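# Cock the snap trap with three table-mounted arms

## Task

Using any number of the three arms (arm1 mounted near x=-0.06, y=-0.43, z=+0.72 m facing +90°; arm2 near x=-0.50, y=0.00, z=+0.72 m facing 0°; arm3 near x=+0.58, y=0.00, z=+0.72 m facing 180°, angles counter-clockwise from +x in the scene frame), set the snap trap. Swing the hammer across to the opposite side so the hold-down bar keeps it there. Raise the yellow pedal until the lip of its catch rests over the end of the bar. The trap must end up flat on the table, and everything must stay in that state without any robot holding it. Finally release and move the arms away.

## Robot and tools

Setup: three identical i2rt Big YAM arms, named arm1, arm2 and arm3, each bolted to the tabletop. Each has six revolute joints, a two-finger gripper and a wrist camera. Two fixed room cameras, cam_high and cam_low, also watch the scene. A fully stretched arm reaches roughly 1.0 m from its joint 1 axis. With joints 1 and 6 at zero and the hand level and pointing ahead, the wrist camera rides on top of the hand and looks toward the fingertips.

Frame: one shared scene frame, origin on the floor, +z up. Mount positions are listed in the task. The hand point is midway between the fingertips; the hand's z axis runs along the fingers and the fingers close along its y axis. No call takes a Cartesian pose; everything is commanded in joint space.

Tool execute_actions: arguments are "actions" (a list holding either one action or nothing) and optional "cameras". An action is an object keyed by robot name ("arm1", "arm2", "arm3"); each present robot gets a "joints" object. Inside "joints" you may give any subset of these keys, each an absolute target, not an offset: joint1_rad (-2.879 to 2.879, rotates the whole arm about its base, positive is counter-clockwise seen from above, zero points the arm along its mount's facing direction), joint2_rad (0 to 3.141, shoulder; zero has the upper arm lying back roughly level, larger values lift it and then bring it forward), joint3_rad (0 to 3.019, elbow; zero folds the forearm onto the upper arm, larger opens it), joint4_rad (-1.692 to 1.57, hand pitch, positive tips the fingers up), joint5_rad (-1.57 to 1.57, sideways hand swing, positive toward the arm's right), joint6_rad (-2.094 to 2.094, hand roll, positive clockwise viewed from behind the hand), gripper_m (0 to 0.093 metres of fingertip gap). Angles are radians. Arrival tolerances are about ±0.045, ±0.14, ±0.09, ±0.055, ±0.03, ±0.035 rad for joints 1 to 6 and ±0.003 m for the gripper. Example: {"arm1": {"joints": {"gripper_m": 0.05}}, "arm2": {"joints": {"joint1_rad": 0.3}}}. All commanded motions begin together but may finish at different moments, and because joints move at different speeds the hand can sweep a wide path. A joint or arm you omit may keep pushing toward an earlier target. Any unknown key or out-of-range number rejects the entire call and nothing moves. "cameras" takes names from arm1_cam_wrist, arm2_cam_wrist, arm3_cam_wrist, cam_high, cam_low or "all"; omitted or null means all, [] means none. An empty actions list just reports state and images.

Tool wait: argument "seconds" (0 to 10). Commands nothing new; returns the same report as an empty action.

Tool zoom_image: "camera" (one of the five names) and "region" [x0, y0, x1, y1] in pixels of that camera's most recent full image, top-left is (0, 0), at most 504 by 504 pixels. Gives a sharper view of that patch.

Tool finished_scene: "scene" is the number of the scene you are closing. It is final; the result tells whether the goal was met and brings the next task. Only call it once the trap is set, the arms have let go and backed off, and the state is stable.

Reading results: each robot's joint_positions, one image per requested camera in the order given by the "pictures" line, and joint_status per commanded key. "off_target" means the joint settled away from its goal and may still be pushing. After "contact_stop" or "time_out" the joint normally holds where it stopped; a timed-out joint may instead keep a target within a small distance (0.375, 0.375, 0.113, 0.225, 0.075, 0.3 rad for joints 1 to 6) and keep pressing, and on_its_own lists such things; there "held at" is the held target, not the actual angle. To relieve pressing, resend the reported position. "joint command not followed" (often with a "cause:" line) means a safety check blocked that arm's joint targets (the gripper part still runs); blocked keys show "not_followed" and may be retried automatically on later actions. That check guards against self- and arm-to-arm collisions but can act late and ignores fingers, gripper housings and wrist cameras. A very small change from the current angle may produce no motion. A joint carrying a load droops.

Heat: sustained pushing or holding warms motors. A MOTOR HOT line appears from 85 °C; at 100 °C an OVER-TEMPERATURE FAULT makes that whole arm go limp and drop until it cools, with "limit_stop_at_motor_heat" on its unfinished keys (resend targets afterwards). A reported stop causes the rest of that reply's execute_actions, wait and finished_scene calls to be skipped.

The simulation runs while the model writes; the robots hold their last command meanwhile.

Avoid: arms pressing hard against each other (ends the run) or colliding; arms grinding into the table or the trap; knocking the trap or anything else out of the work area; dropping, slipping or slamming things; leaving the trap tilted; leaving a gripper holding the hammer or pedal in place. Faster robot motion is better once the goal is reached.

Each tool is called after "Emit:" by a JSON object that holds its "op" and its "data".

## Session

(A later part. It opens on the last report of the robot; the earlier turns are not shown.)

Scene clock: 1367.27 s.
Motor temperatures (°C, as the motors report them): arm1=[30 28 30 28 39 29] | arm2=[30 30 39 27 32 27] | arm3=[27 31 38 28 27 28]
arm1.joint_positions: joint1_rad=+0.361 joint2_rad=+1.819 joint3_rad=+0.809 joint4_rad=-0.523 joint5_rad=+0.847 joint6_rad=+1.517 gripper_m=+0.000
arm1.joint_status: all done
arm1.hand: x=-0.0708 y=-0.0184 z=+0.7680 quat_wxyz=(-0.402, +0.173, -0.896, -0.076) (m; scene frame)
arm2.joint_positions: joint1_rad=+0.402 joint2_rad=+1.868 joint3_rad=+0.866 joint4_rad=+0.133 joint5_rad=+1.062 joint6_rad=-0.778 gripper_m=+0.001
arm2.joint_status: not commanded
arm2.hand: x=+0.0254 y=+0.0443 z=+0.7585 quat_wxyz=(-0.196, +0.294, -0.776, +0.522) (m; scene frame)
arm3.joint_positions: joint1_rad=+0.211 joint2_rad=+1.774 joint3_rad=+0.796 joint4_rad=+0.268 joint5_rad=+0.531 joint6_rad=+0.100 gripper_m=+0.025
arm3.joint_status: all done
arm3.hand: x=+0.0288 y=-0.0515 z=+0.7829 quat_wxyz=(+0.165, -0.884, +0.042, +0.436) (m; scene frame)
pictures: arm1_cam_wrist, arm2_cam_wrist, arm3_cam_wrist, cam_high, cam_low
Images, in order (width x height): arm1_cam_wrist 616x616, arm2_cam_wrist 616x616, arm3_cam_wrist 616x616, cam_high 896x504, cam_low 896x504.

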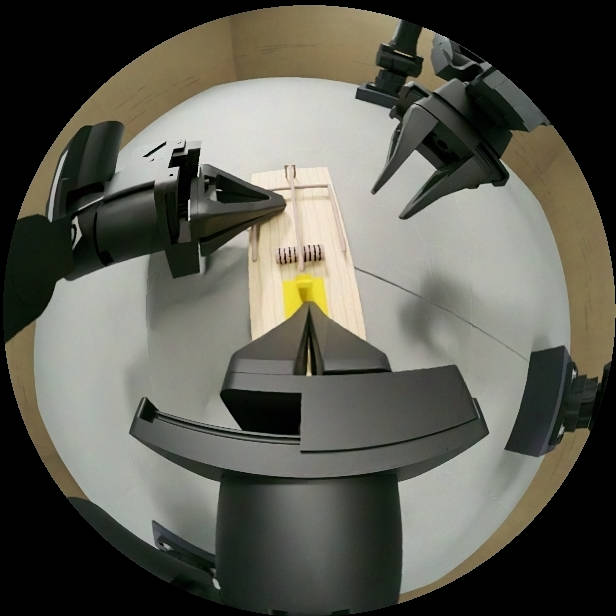

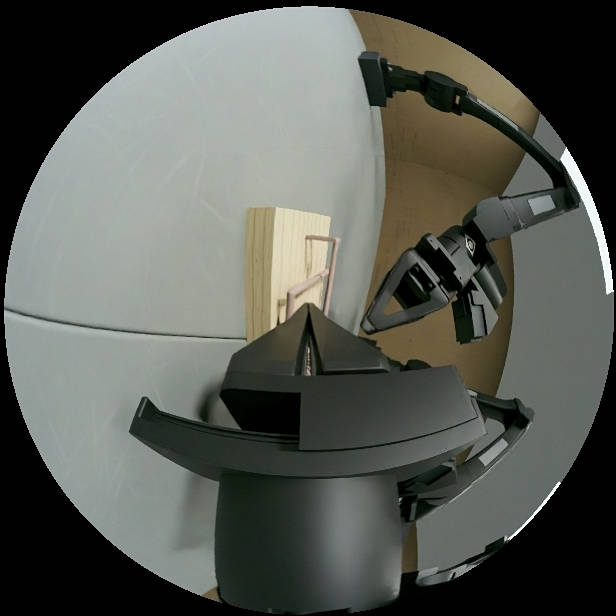

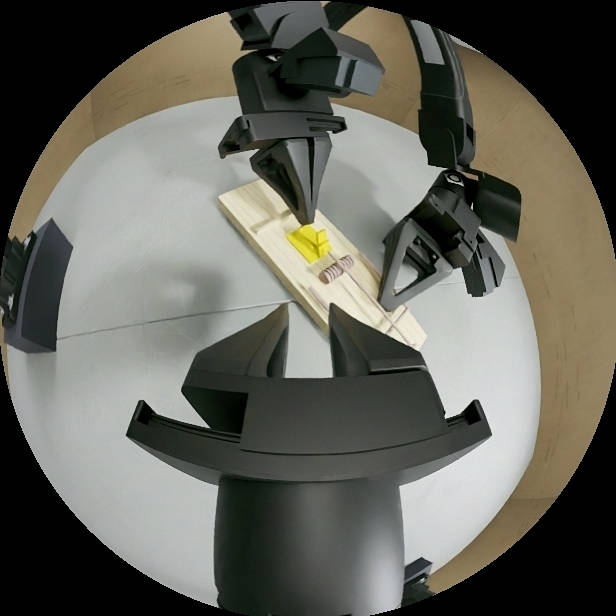

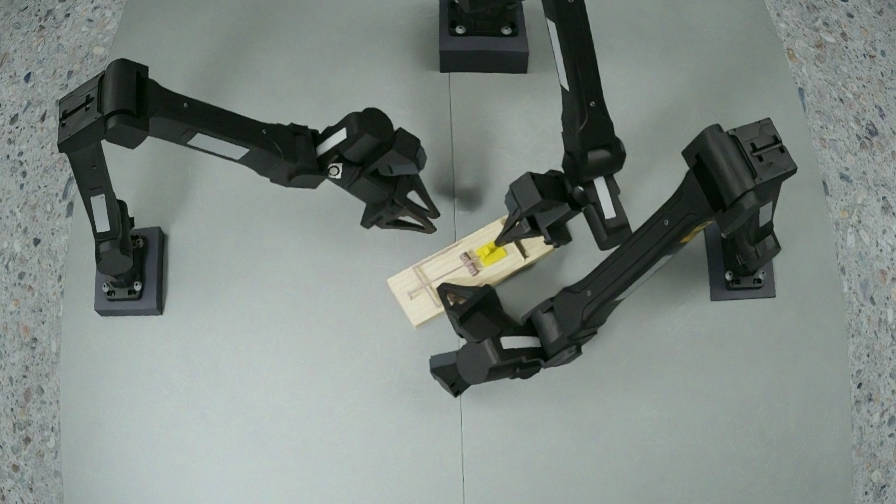

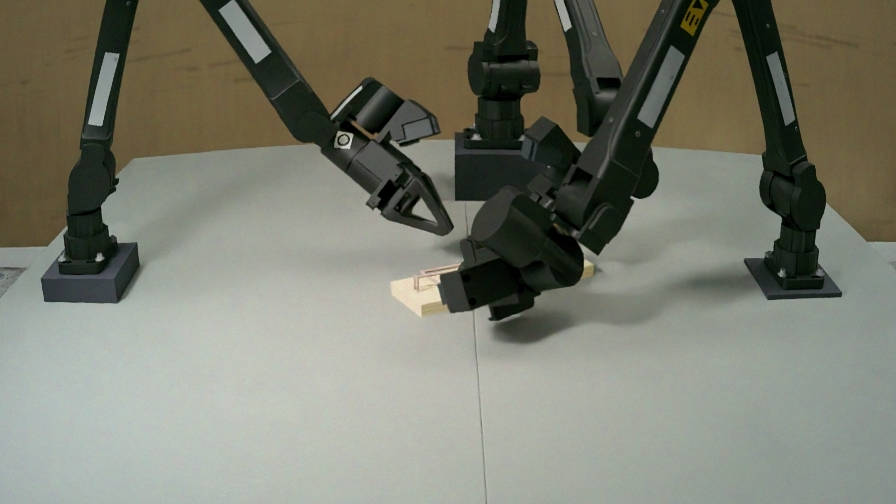

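Emit:
{"op": "execute_actions", "data": {"actions": [{"arm1":{"joints":{"joint1_rad":0.326,"joint2_rad":1.865,"joint3_rad":0.853}}}], "cameras": ["arm1_cam_wrist","arm3_cam_wrist","cam_high"]}}

Emit:
{"op": "zoom_image", "data": {"camera": "arm3_cam_wrist", "region": [260, 180, 400, 300]}}

Emit:
{"op": "zoom_image", "data": {"camera": "cam_high", "region": [440, 210, 540, 290]}}

Emit:
{"op": "zoom_image", "data": {"camera": "arm1_cam_wrist", "region": [250, 220, 370, 330]}}

Scene clock: 1407.80 s.
Motor temperatures (°C, as the motors report them): arm1=[30 29 31 28 37 29] | arm2=[30 30 39 27 32 27] | arm3=[27 32 37 28 27 28]
arm1.joint_positions: joint1_rad=+0.332 joint2_rad=+1.843 joint3_rad=+0.827 joint4_rad=-0.523 joint5_rad=+0.847 joint6_rad=+1.517 gripper_m=+0.000
arm1.joint_status: all done
arm1.hand: x=-0.0606 y=-0.0135 z=+0.7627 quat_wxyz=(-0.404, +0.162, -0.898, -0.067) (m; scene frame)
arm2.joint_positions: joint1_rad=+0.402 joint2_rad=+1.868 joint3_rad=+0.866 joint4_rad=+0.133 joint5_rad=+1.062 joint6_rad=-0.778 gripper_m=+0.001
arm2.joint_status: not commanded
arm2.hand: x=+0.0254 y=+0.0443 z=+0.7585 quat_wxyz=(-0.196, +0.294, -0.776, +0.522) (m; scene frame)
arm3.joint_positions: joint1_rad=+0.211 joint2_rad=+1.774 joint3_rad=+0.796 joint4_rad=+0.268 joint5_rad=+0.531 joint6_rad=+0.100 gripper_m=+0.025
arm3.joint_status: not commanded
arm3.hand: x=+0.0288 y=-0.0515 z=+0.7829 quat_wxyz=(+0.165, -0.884, +0.042, +0.436) (m; scene frame)
pictures: arm1_cam_wrist, arm3_cam_wrist, cam_high
Images, in order (width x height): arm1_cam_wrist 616x616, arm3_cam_wrist 616x616, cam_high 896x504.

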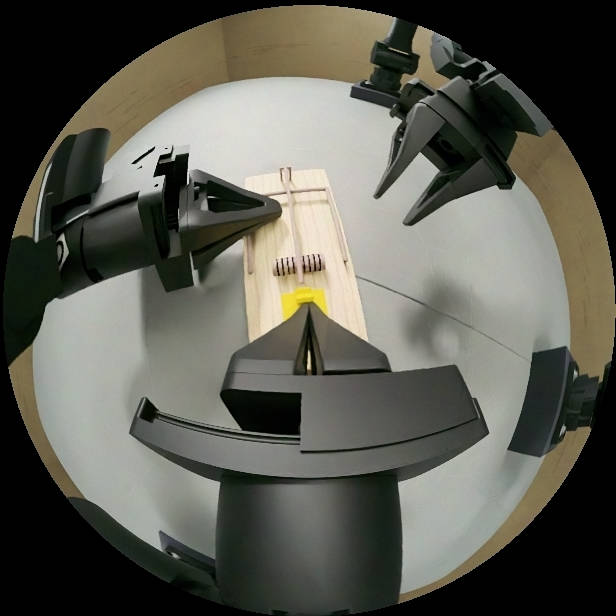

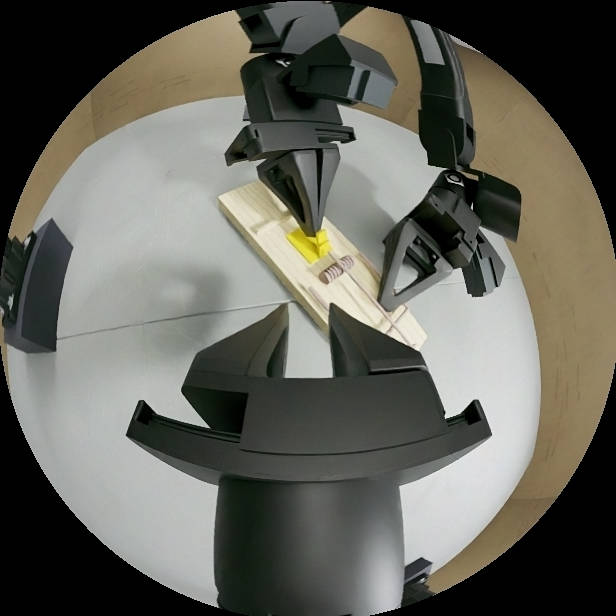

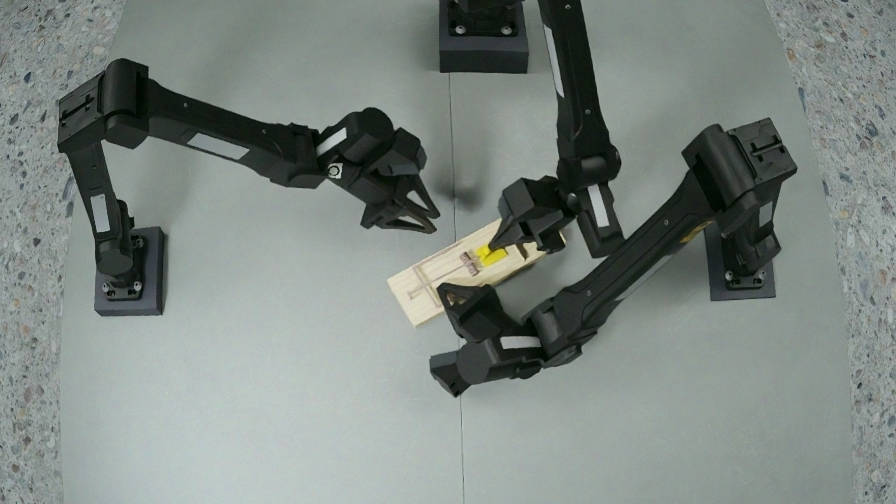

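Region (260, 180, 400, 300) of arm3_cam_wrist's 616x616 image, scaled by 3.600, with more detail than that image has; it fills the top 432 rows of this view, and the rest is white.

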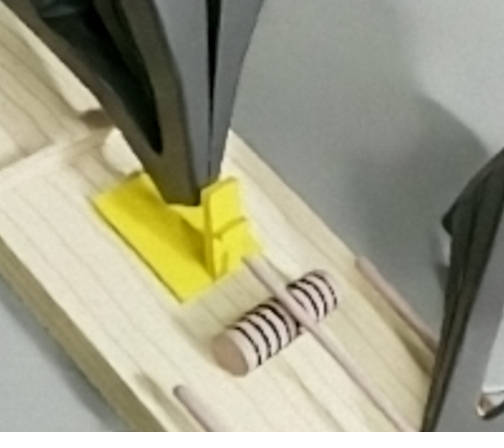

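Region (440, 210, 540, 290) of cam_high's 896x504 image, scaled by 5.040, with more detail than that image has; it fills the top 403 rows of this view, and the rest is white.

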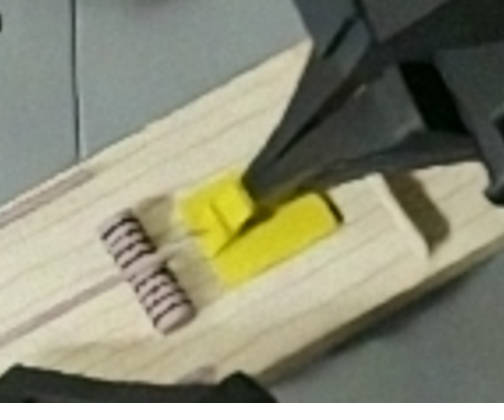

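Region (250, 220, 370, 330) of arm1_cam_wrist's 616x616 image, scaled by 4.200, with more detail than that image has; it fills the top 462 rows of this view, and the rest is white.

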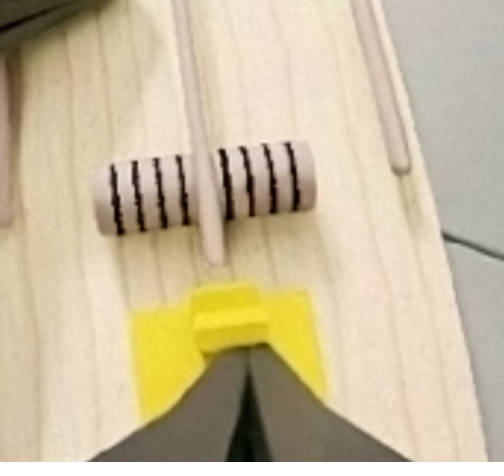

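Emit:
{"op": "execute_actions", "data": {"actions": [{"arm1":{"joints":{"joint1_rad":0.29,"joint2_rad":1.88,"joint3_rad":0.876}}}], "cameras": ["arm1_cam_wrist","arm3_cam_wrist","cam_high"]}}

Emit:
{"op": "zoom_image", "data": {"camera": "arm3_cam_wrist", "region": [270, 190, 390, 300]}}

Emit:
{"op": "zoom_image", "data": {"camera": "cam_high", "region": [440, 210, 540, 290]}}

Emit:
{"op": "zoom_image", "data": {"camera": "arm1_cam_wrist", "region": [250, 220, 370, 330]}}

Scene clock: 1424.13 s.
Motor temperatures (°C, as the motors report them): arm1=[30 29 31 28 36 29] | arm2=[30 30 39 27 32 27] | arm3=[27 32 37 28 27 28]
arm1.joint_positions: joint1_rad=+0.308 joint2_rad=+1.855 joint3_rad=+0.848 joint4_rad=-0.524 joint5_rad=+0.844 joint6_rad=+1.517 gripper_m=+0.000
arm1.joint_status: all done
arm1.hand: x=-0.0534 y=-0.0054 z=+0.7622 quat_wxyz=(-0.403, +0.150, -0.901, -0.065) (m; scene frame)
arm2.joint_positions: joint1_rad=+0.406 joint2_rad=+1.868 joint3_rad=+0.867 joint4_rad=+0.133 joint5_rad=+1.060 joint6_rad=-0.778 gripper_m=+0.001
arm2.joint_status: not commanded
arm2.hand: x=+0.0258 y=+0.0470 z=+0.7584 quat_wxyz=(-0.198, +0.296, -0.776, +0.521) (m; scene frame)
arm3.joint_positions: joint1_rad=+0.211 joint2_rad=+1.774 joint3_rad=+0.796 joint4_rad=+0.268 joint5_rad=+0.531 joint6_rad=+0.100 gripper_m=+0.025
arm3.joint_status: not commanded
arm3.hand: x=+0.0288 y=-0.0515 z=+0.7829 quat_wxyz=(+0.165, -0.884, +0.042, +0.436) (m; scene frame)
pictures: arm1_cam_wrist, arm3_cam_wrist, cam_high
Images, in order (width x height): arm1_cam_wrist 616x616, arm3_cam_wrist 616x616, cam_high 896x504.

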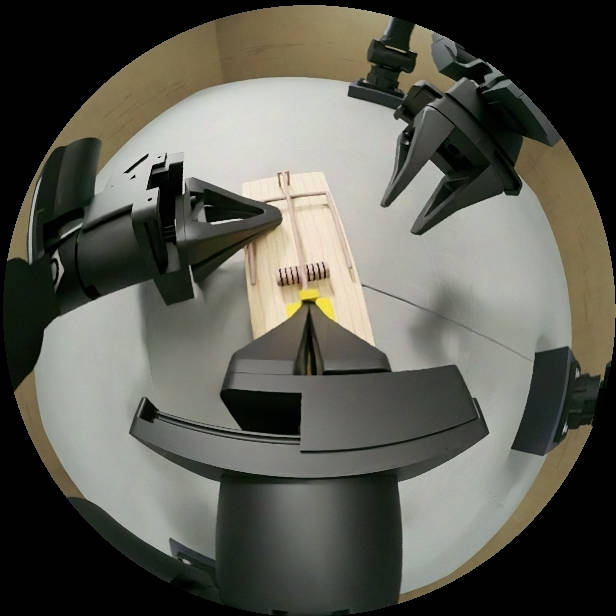

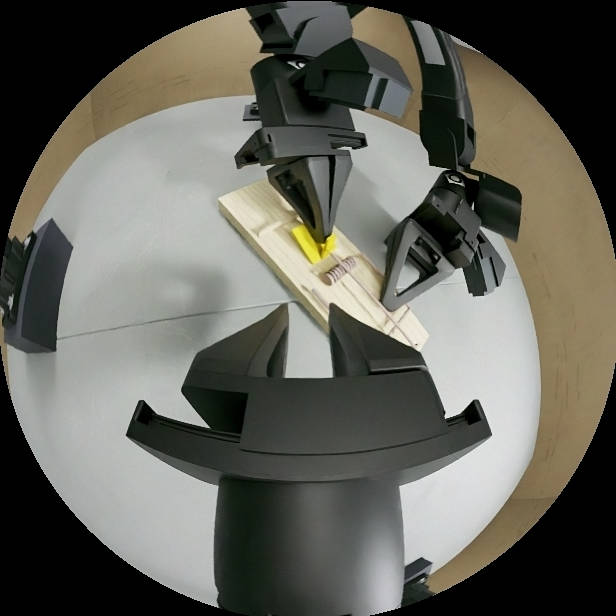

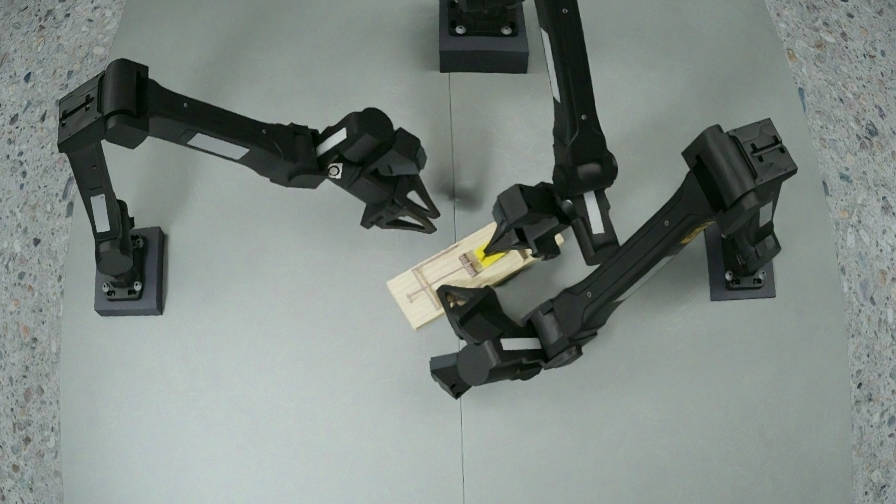

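Region (270, 190, 390, 300) of arm3_cam_wrist's 616x616 image, scaled by 4.200, with more detail than that image has; it fills the top 462 rows of this view, and the rest is white.

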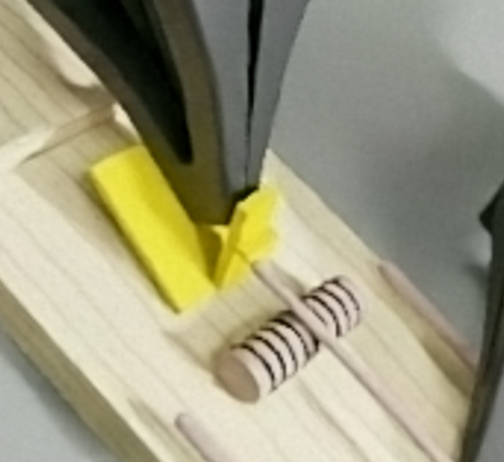

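Region (440, 210, 540, 290) of cam_high's 896x504 image, scaled by 5.040, with more detail than that image has; it fills the top 403 rows of this view, and the rest is white.

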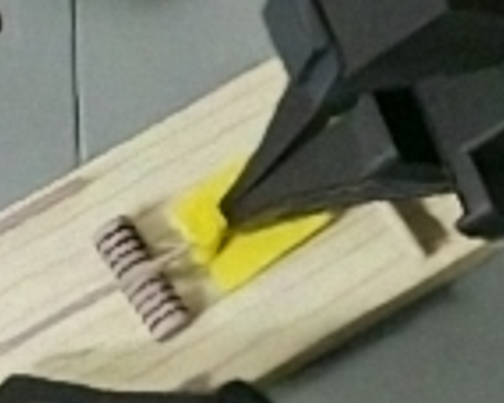

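Region (250, 220, 370, 330) of arm1_cam_wrist's 616x616 image, scaled by 4.200, with more detail than that image has; it fills the top 462 rows of this view, and the rest is white.

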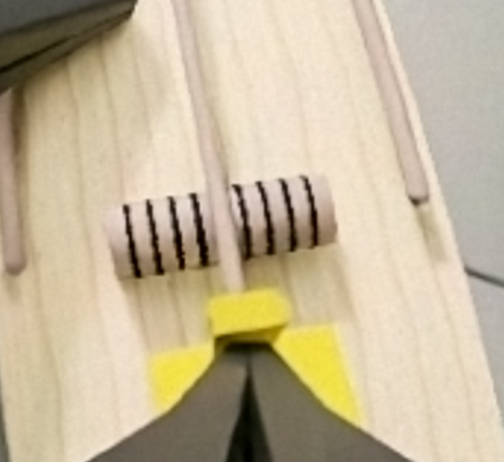

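Emit:
{"op": "zoom_image", "data": {"camera": "arm3_cam_wrist", "region": [305, 225, 355, 270]}}

Emit:
{"op": "zoom_image", "data": {"camera": "cam_high", "region": [462, 238, 512, 278]}}

Region (305, 225, 355, 270) of arm3_cam_wrist's 616x616 image, scaled by 10.080, with more detail than that image has; it fills the top 454 rows of this view, and the rest is white.

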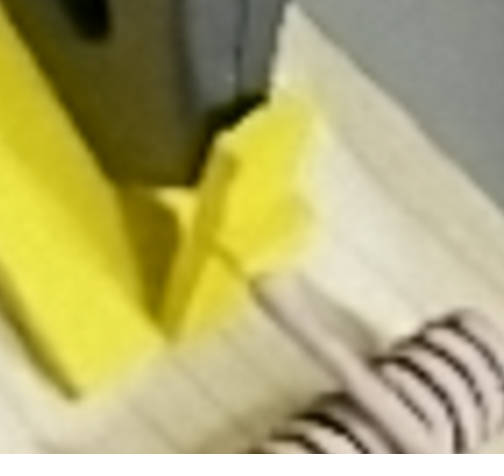

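Region (462, 238, 512, 278) of cam_high's 896x504 image, scaled by 10.080, with more detail than that image has; it fills the top 403 rows of this view, and the rest is white.

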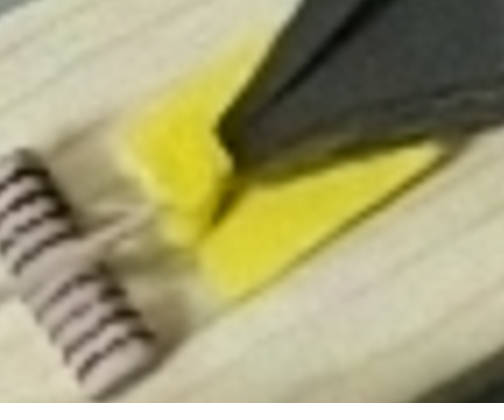

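Emit:
{"op": "execute_actions", "data": {"actions": []}}

Scene clock: 1441.97 s.
Motor temperatures (°C, as the motors report them): arm1=[30 29 31 28 36 29] | arm2=[30 30 38 27 32 27] | arm3=[27 32 37 28 27 28]
arm1.joint_positions: joint1_rad=+0.308 joint2_rad=+1.855 joint3_rad=+0.848 joint4_rad=-0.524 joint5_rad=+0.844 joint6_rad=+1.517 gripper_m=+0.000
arm1.joint_status: all done
arm1.hand: x=-0.0534 y=-0.0054 z=+0.7622 quat_wxyz=(-0.403, +0.150, -0.901, -0.065) (m; scene frame)
arm2.joint_positions: joint1_rad=+0.406 joint2_rad=+1.868 joint3_rad=+0.867 joint4_rad=+0.133 joint5_rad=+1.060 joint6_rad=-0.778 gripper_m=+0.001
arm2.joint_status: not commanded
arm2.hand: x=+0.0258 y=+0.0470 z=+0.7584 quat_wxyz=(-0.198, +0.296, -0.776, +0.521) (m; scene frame)
arm3.joint_positions: joint1_rad=+0.211 joint2_rad=+1.774 joint3_rad=+0.796 joint4_rad=+0.268 joint5_rad=+0.531 joint6_rad=+0.100 gripper_m=+0.025
arm3.joint_status: not commanded
arm3.hand: x=+0.0288 y=-0.0515 z=+0.7829 quat_wxyz=(+0.165, -0.884, +0.042, +0.436) (m; scene frame)
pictures: arm1_cam_wrist, arm2_cam_wrist, arm3_cam_wrist, cam_high, cam_low
Images, in order (width x height): arm1_cam_wrist 616x616, arm2_cam_wrist 616x616, arm3_cam_wrist 616x616, cam_high 896x504, cam_low 896x504.

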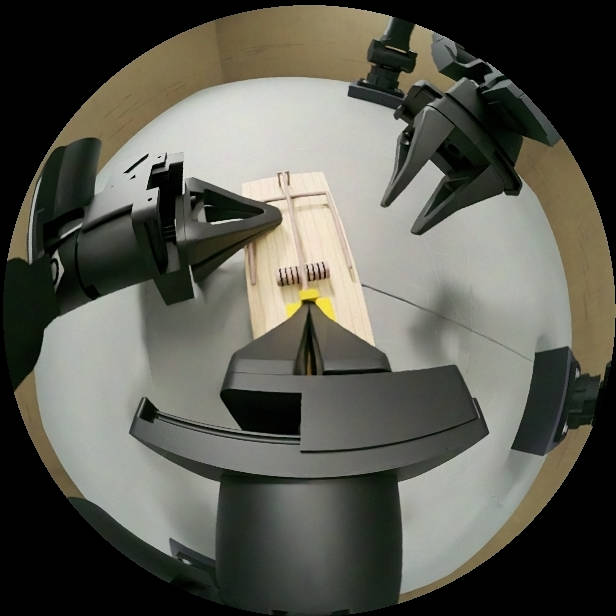

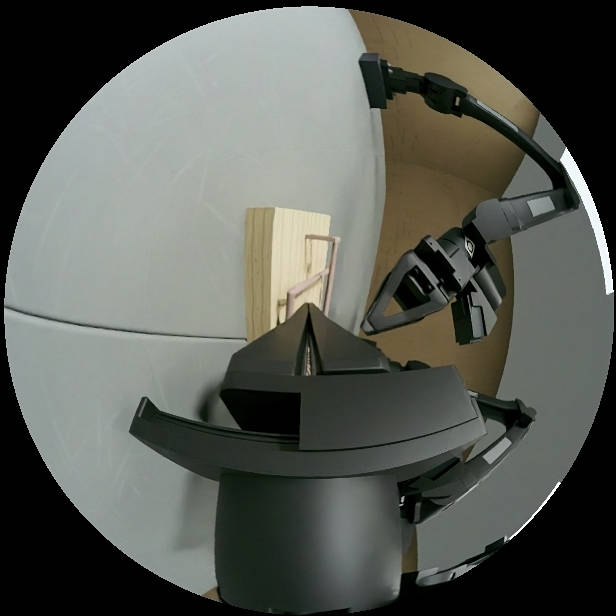

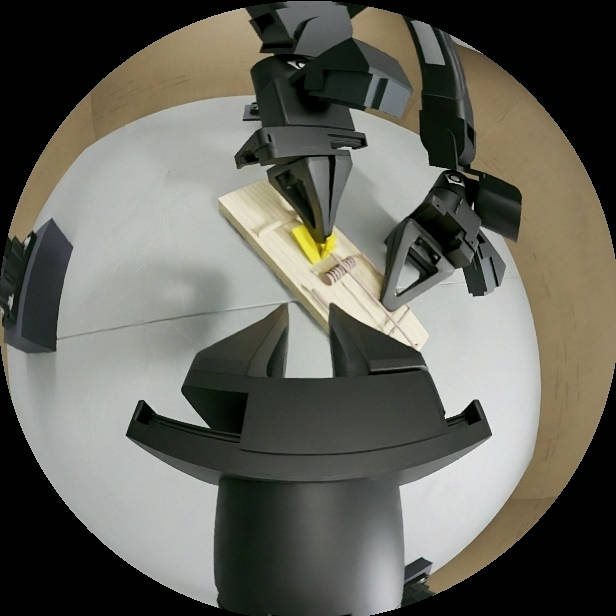

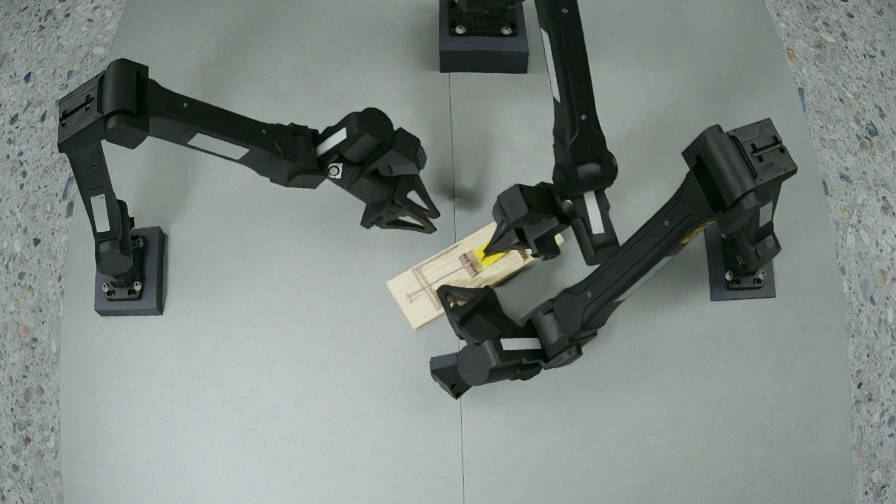

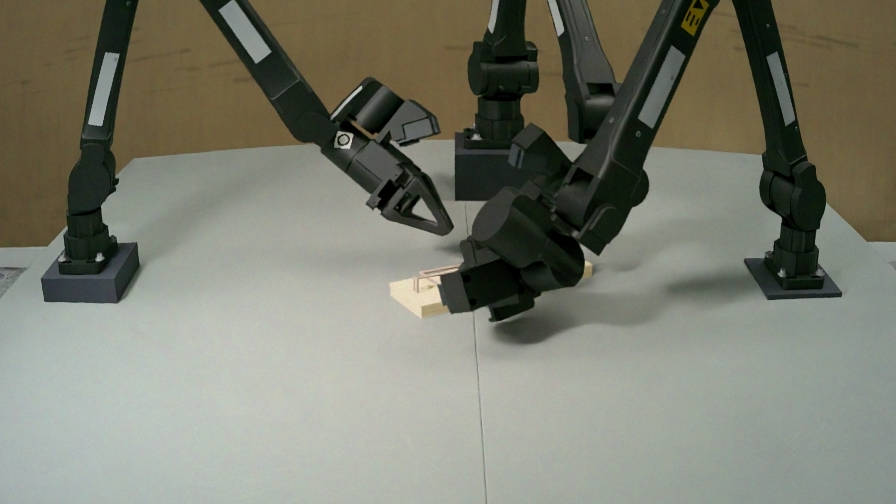

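Emit:
{"op": "zoom_image", "data": {"camera": "arm3_cam_wrist", "region": [280, 200, 370, 290]}}

Emit:
{"op": "zoom_image", "data": {"camera": "arm1_cam_wrist", "region": [260, 240, 360, 340]}}

Region (280, 200, 370, 290) of arm3_cam_wrist's 616x616 image, scaled by 5.600, with more detail than that image has.

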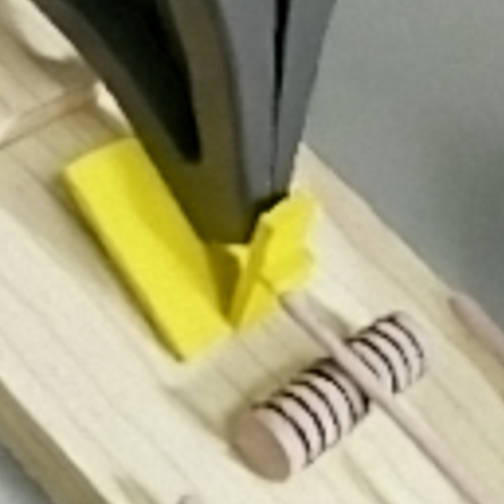

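Region (260, 240, 360, 340) of arm1_cam_wrist's 616x616 image, scaled by 5.040, with more detail than that image has.

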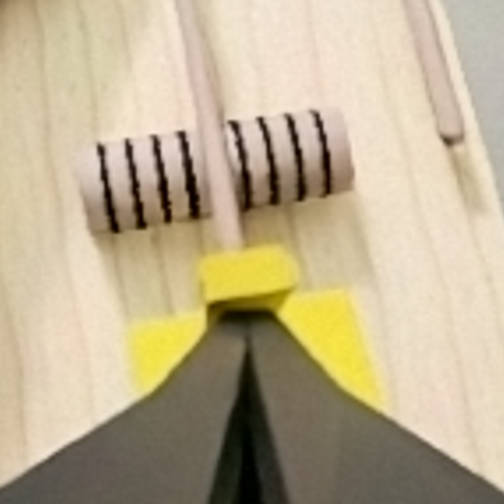

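Emit:
{"op": "execute_actions", "data": {"actions": [{"arm1":{"joints":{"joint2_rad":1.835}}}], "cameras": ["arm1_cam_wrist","arm3_cam_wrist"]}}

Emit:
{"op": "zoom_image", "data": {"camera": "arm3_cam_wrist", "region": [280, 200, 370, 290]}}

Scene clock: 1459.07 s.
Motor temperatures (°C, as the motors report them): arm1=[30 29 31 28 35 29] | arm2=[30 30 38 27 32 27] | arm3=[27 32 37 28 27 28]
arm1.joint_positions: joint1_rad=+0.306 joint2_rad=+1.847 joint3_rad=+0.848 joint4_rad=-0.524 joint5_rad=+0.844 joint6_rad=+1.517 gripper_m=+0.000
arm1.joint_status: all done
arm1.hand: x=-0.0527 y=-0.0040 z=+0.7655 quat_wxyz=(-0.402, +0.147, -0.901, -0.069) (m; scene frame)
arm2.joint_positions: joint1_rad=+0.406 joint2_rad=+1.868 joint3_rad=+0.867 joint4_rad=+0.133 joint5_rad=+1.060 joint6_rad=-0.778 gripper_m=+0.001
arm2.joint_status: not commanded
arm2.hand: x=+0.0258 y=+0.0470 z=+0.7584 quat_wxyz=(-0.198, +0.296, -0.776, +0.521) (m; scene frame)
arm3.joint_positions: joint1_rad=+0.211 joint2_rad=+1.774 joint3_rad=+0.796 joint4_rad=+0.268 joint5_rad=+0.531 joint6_rad=+0.100 gripper_m=+0.025
arm3.joint_status: not commanded
arm3.hand: x=+0.0288 y=-0.0515 z=+0.7829 quat_wxyz=(+0.165, -0.884, +0.042, +0.436) (m; scene frame)
pictures: arm1_cam_wrist, arm3_cam_wrist
Images, in order (width x height): arm1_cam_wrist 616x616, arm3_cam_wrist 616x616.

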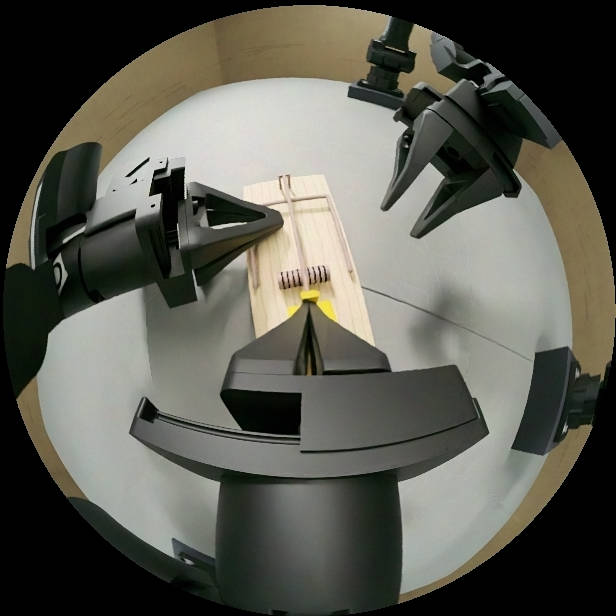

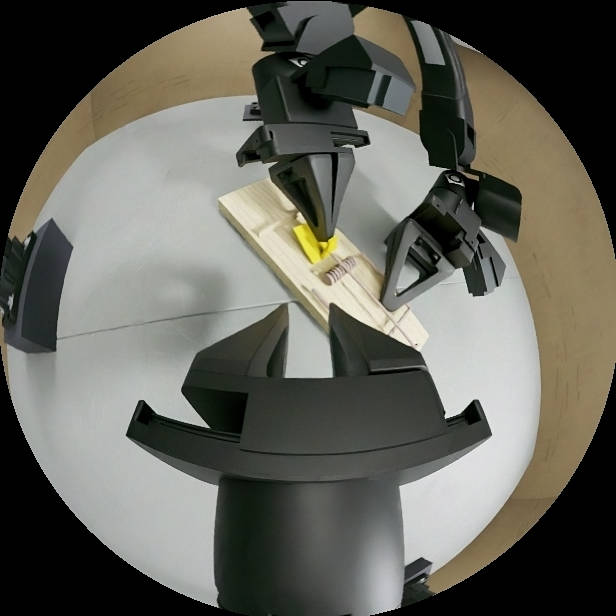

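Region (280, 200, 370, 290) of arm3_cam_wrist's 616x616 image, scaled by 5.600, with more detail than that image has.

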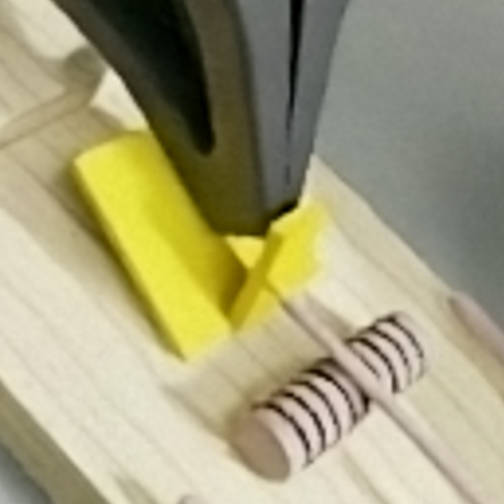

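Emit:
{"op": "execute_actions", "data": {"actions": [{"arm1":{"joints":{"joint1_rad":0.281,"joint2_rad":1.829}}}], "cameras": ["arm1_cam_wrist","arm3_cam_wrist"]}}

Emit:
{"op": "zoom_image", "data": {"camera": "arm3_cam_wrist", "region": [280, 200, 370, 290]}}

Scene clock: 1462.63 s.
Motor temperatures (°C, as the motors report them): arm1=[30 29 31 28 35 29] | arm2=[30 30 38 27 32 27] | arm3=[27 32 37 28 27 28]
arm1.joint_positions: joint1_rad=+0.301 joint2_rad=+1.839 joint3_rad=+0.848 joint4_rad=-0.524 joint5_rad=+0.843 joint6_rad=+1.517 gripper_m=+0.000
arm1.joint_status: all done
arm1.hand: x=-0.0512 y=-0.0030 z=+0.7681 quat_wxyz=(-0.401, +0.143, -0.902, -0.071) (m; scene frame)
arm2.joint_positions: joint1_rad=+0.406 joint2_rad=+1.868 joint3_rad=+0.867 joint4_rad=+0.133 joint5_rad=+1.060 joint6_rad=-0.778 gripper_m=+0.001
arm2.joint_status: not commanded
arm2.hand: x=+0.0258 y=+0.0470 z=+0.7584 quat_wxyz=(-0.198, +0.296, -0.776, +0.521) (m; scene frame)
arm3.joint_positions: joint1_rad=+0.211 joint2_rad=+1.774 joint3_rad=+0.796 joint4_rad=+0.268 joint5_rad=+0.531 joint6_rad=+0.100 gripper_m=+0.025
arm3.joint_status: not commanded
arm3.hand: x=+0.0288 y=-0.0515 z=+0.7829 quat_wxyz=(+0.165, -0.884, +0.042, +0.436) (m; scene frame)
pictures: arm1_cam_wrist, arm3_cam_wrist
Images, in order (width x height): arm1_cam_wrist 616x616, arm3_cam_wrist 616x616.

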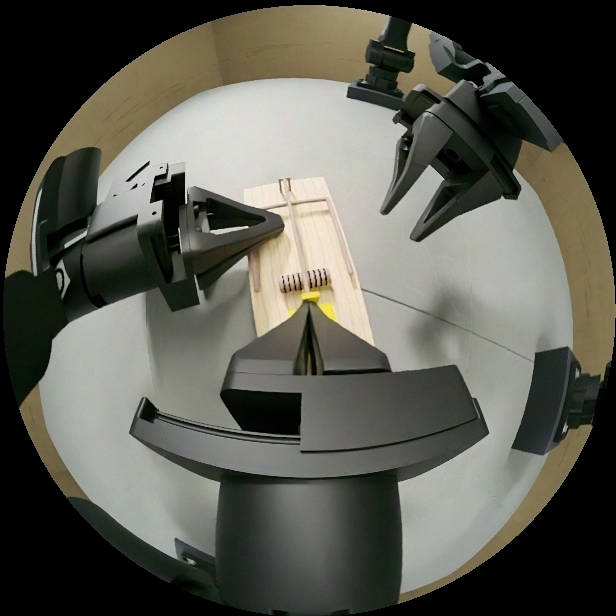

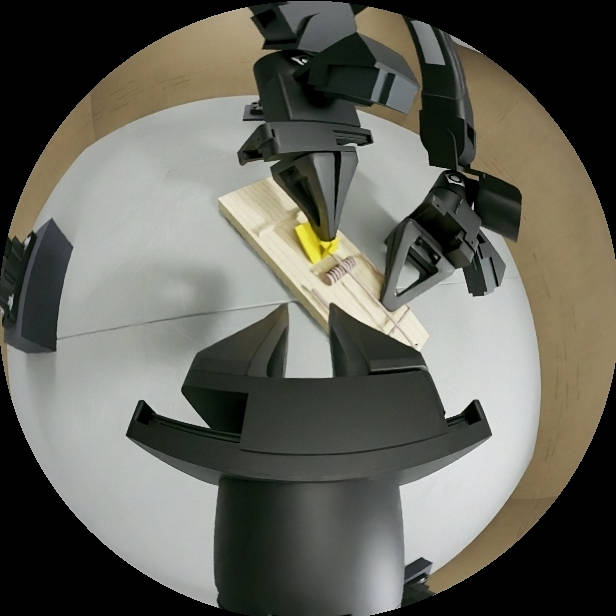

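Region (280, 200, 370, 290) of arm3_cam_wrist's 616x616 image, scaled by 5.600, with more detail than that image has.

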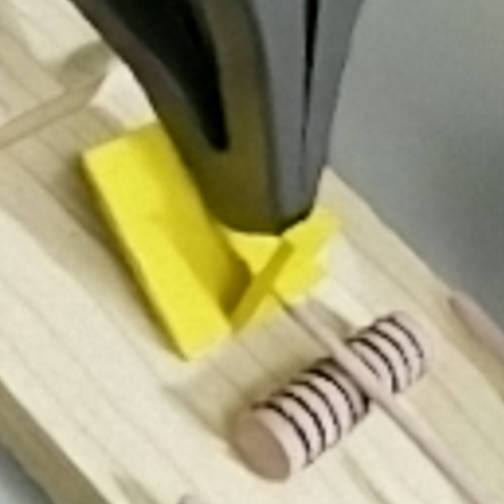

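Emit:
{"op": "zoom_image", "data": {"camera": "arm3_cam_wrist", "region": [305, 225, 355, 275]}}

Emit:
{"op": "zoom_image", "data": {"camera": "arm1_cam_wrist", "region": [270, 255, 350, 335]}}

Region (305, 225, 355, 275) of arm3_cam_wrist's 616x616 image, scaled by 10.080, with more detail than that image has.

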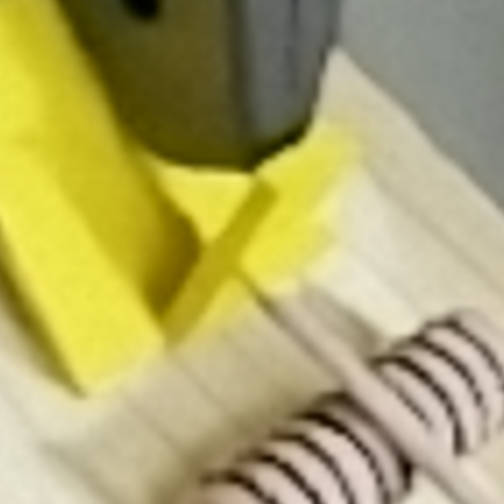

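Region (270, 255, 350, 335) of arm1_cam_wrist's 616x616 image, scaled by 6.300, with more detail than that image has.

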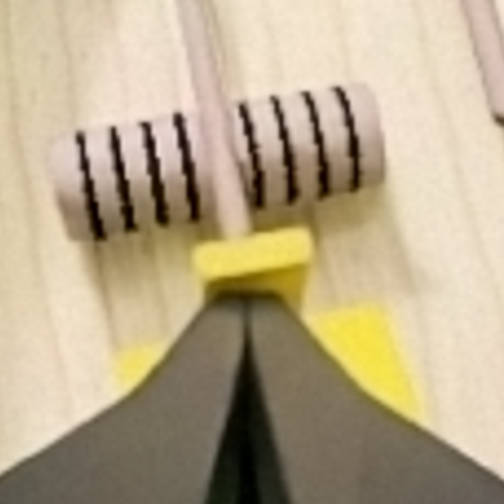

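Emit:
{"op": "execute_actions", "data": {"actions": [{"arm1":{"joints":{"joint1_rad":0.277,"joint2_rad":1.824}}}], "cameras": ["arm3_cam_wrist"]}}

Emit:
{"op": "zoom_image", "data": {"camera": "arm3_cam_wrist", "region": [280, 200, 370, 290]}}

Scene clock: 1471.23 s.
Motor temperatures (°C, as the motors report them): arm1=[30 29 32 28 35 29] | arm2=[30 30 38 27 32 27] | arm3=[27 32 37 28 27 28]
arm1.joint_positions: joint1_rad=+0.299 joint2_rad=+1.836 joint3_rad=+0.848 joint4_rad=-0.524 joint5_rad=+0.842 joint6_rad=+1.517 gripper_m=+0.000
arm1.joint_status: all done
arm1.hand: x=-0.0505 y=-0.0025 z=+0.7693 quat_wxyz=(-0.401, +0.142, -0.902, -0.072) (m; scene frame)
arm2.joint_positions: joint1_rad=+0.406 joint2_rad=+1.868 joint3_rad=+0.867 joint4_rad=+0.133 joint5_rad=+1.060 joint6_rad=-0.778 gripper_m=+0.001
arm2.joint_status: not commanded
arm2.hand: x=+0.0258 y=+0.0470 z=+0.7584 quat_wxyz=(-0.198, +0.296, -0.776, +0.521) (m; scene frame)
arm3.joint_positions: joint1_rad=+0.211 joint2_rad=+1.774 joint3_rad=+0.796 joint4_rad=+0.268 joint5_rad=+0.531 joint6_rad=+0.100 gripper_m=+0.025
arm3.joint_status: not commanded
arm3.hand: x=+0.0288 y=-0.0515 z=+0.7829 quat_wxyz=(+0.165, -0.884, +0.042, +0.436) (m; scene frame)
pictures: arm3_cam_wrist
Images, in order (width x height): arm3_cam_wrist 616x616.

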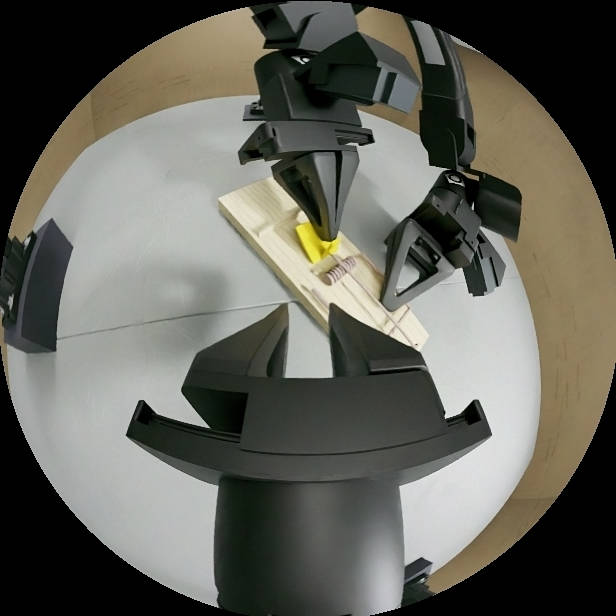

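Region (280, 200, 370, 290) of arm3_cam_wrist's 616x616 image, scaled by 5.600, with more detail than that image has.

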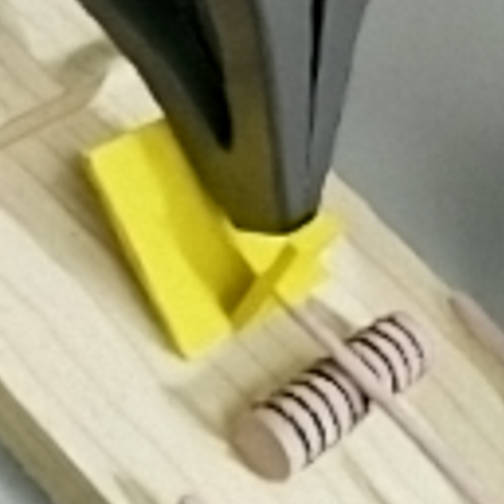

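Emit:
{"op": "execute_actions", "data": {"actions": [{"arm1":{"joints":{"joint1_rad":0.273,"joint2_rad":1.815}}}], "cameras": ["arm3_cam_wrist"]}}

Emit:
{"op": "zoom_image", "data": {"camera": "arm3_cam_wrist", "region": [280, 200, 370, 290]}}

Scene clock: 1474.17 s.
Motor temperatures (°C, as the motors report them): arm1=[30 29 32 28 35 29] | arm2=[30 30 38 27 32 27] | arm3=[27 32 37 28 27 28]
arm1.joint_positions: joint1_rad=+0.296 joint2_rad=+1.831 joint3_rad=+0.848 joint4_rad=-0.524 joint5_rad=+0.838 joint6_rad=+1.517 gripper_m=+0.000
arm1.joint_status: all done
arm1.hand: x=-0.0499 y=-0.0019 z=+0.7706 quat_wxyz=(-0.399, +0.140, -0.903, -0.074) (m; scene frame)
arm2.joint_positions: joint1_rad=+0.406 joint2_rad=+1.868 joint3_rad=+0.867 joint4_rad=+0.133 joint5_rad=+1.060 joint6_rad=-0.778 gripper_m=+0.001
arm2.joint_status: not commanded
arm2.hand: x=+0.0258 y=+0.0470 z=+0.7584 quat_wxyz=(-0.198, +0.296, -0.776, +0.521) (m; scene frame)
arm3.joint_positions: joint1_rad=+0.211 joint2_rad=+1.774 joint3_rad=+0.796 joint4_rad=+0.268 joint5_rad=+0.531 joint6_rad=+0.100 gripper_m=+0.025
arm3.joint_status: not commanded
arm3.hand: x=+0.0288 y=-0.0515 z=+0.7829 quat_wxyz=(+0.165, -0.884, +0.042, +0.436) (m; scene frame)
pictures: arm3_cam_wrist
Images, in order (width x height): arm3_cam_wrist 616x616.

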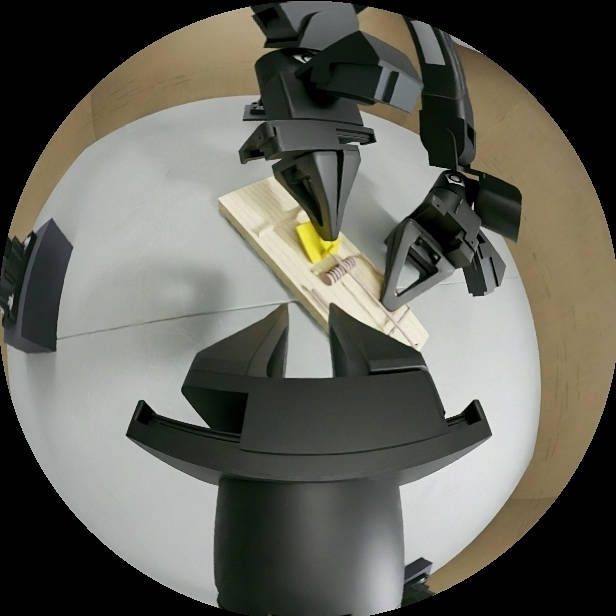

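Region (280, 200, 370, 290) of arm3_cam_wrist's 616x616 image, scaled by 5.600, with more detail than that image has.

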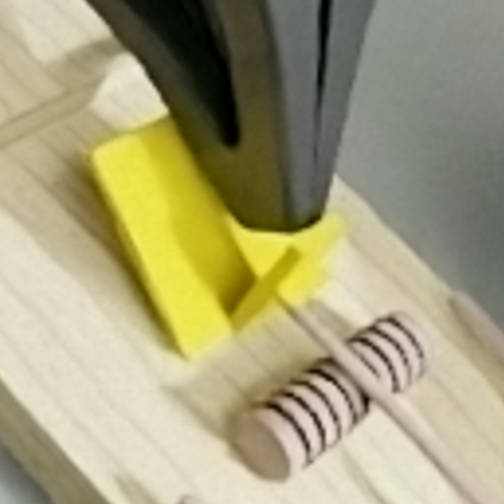

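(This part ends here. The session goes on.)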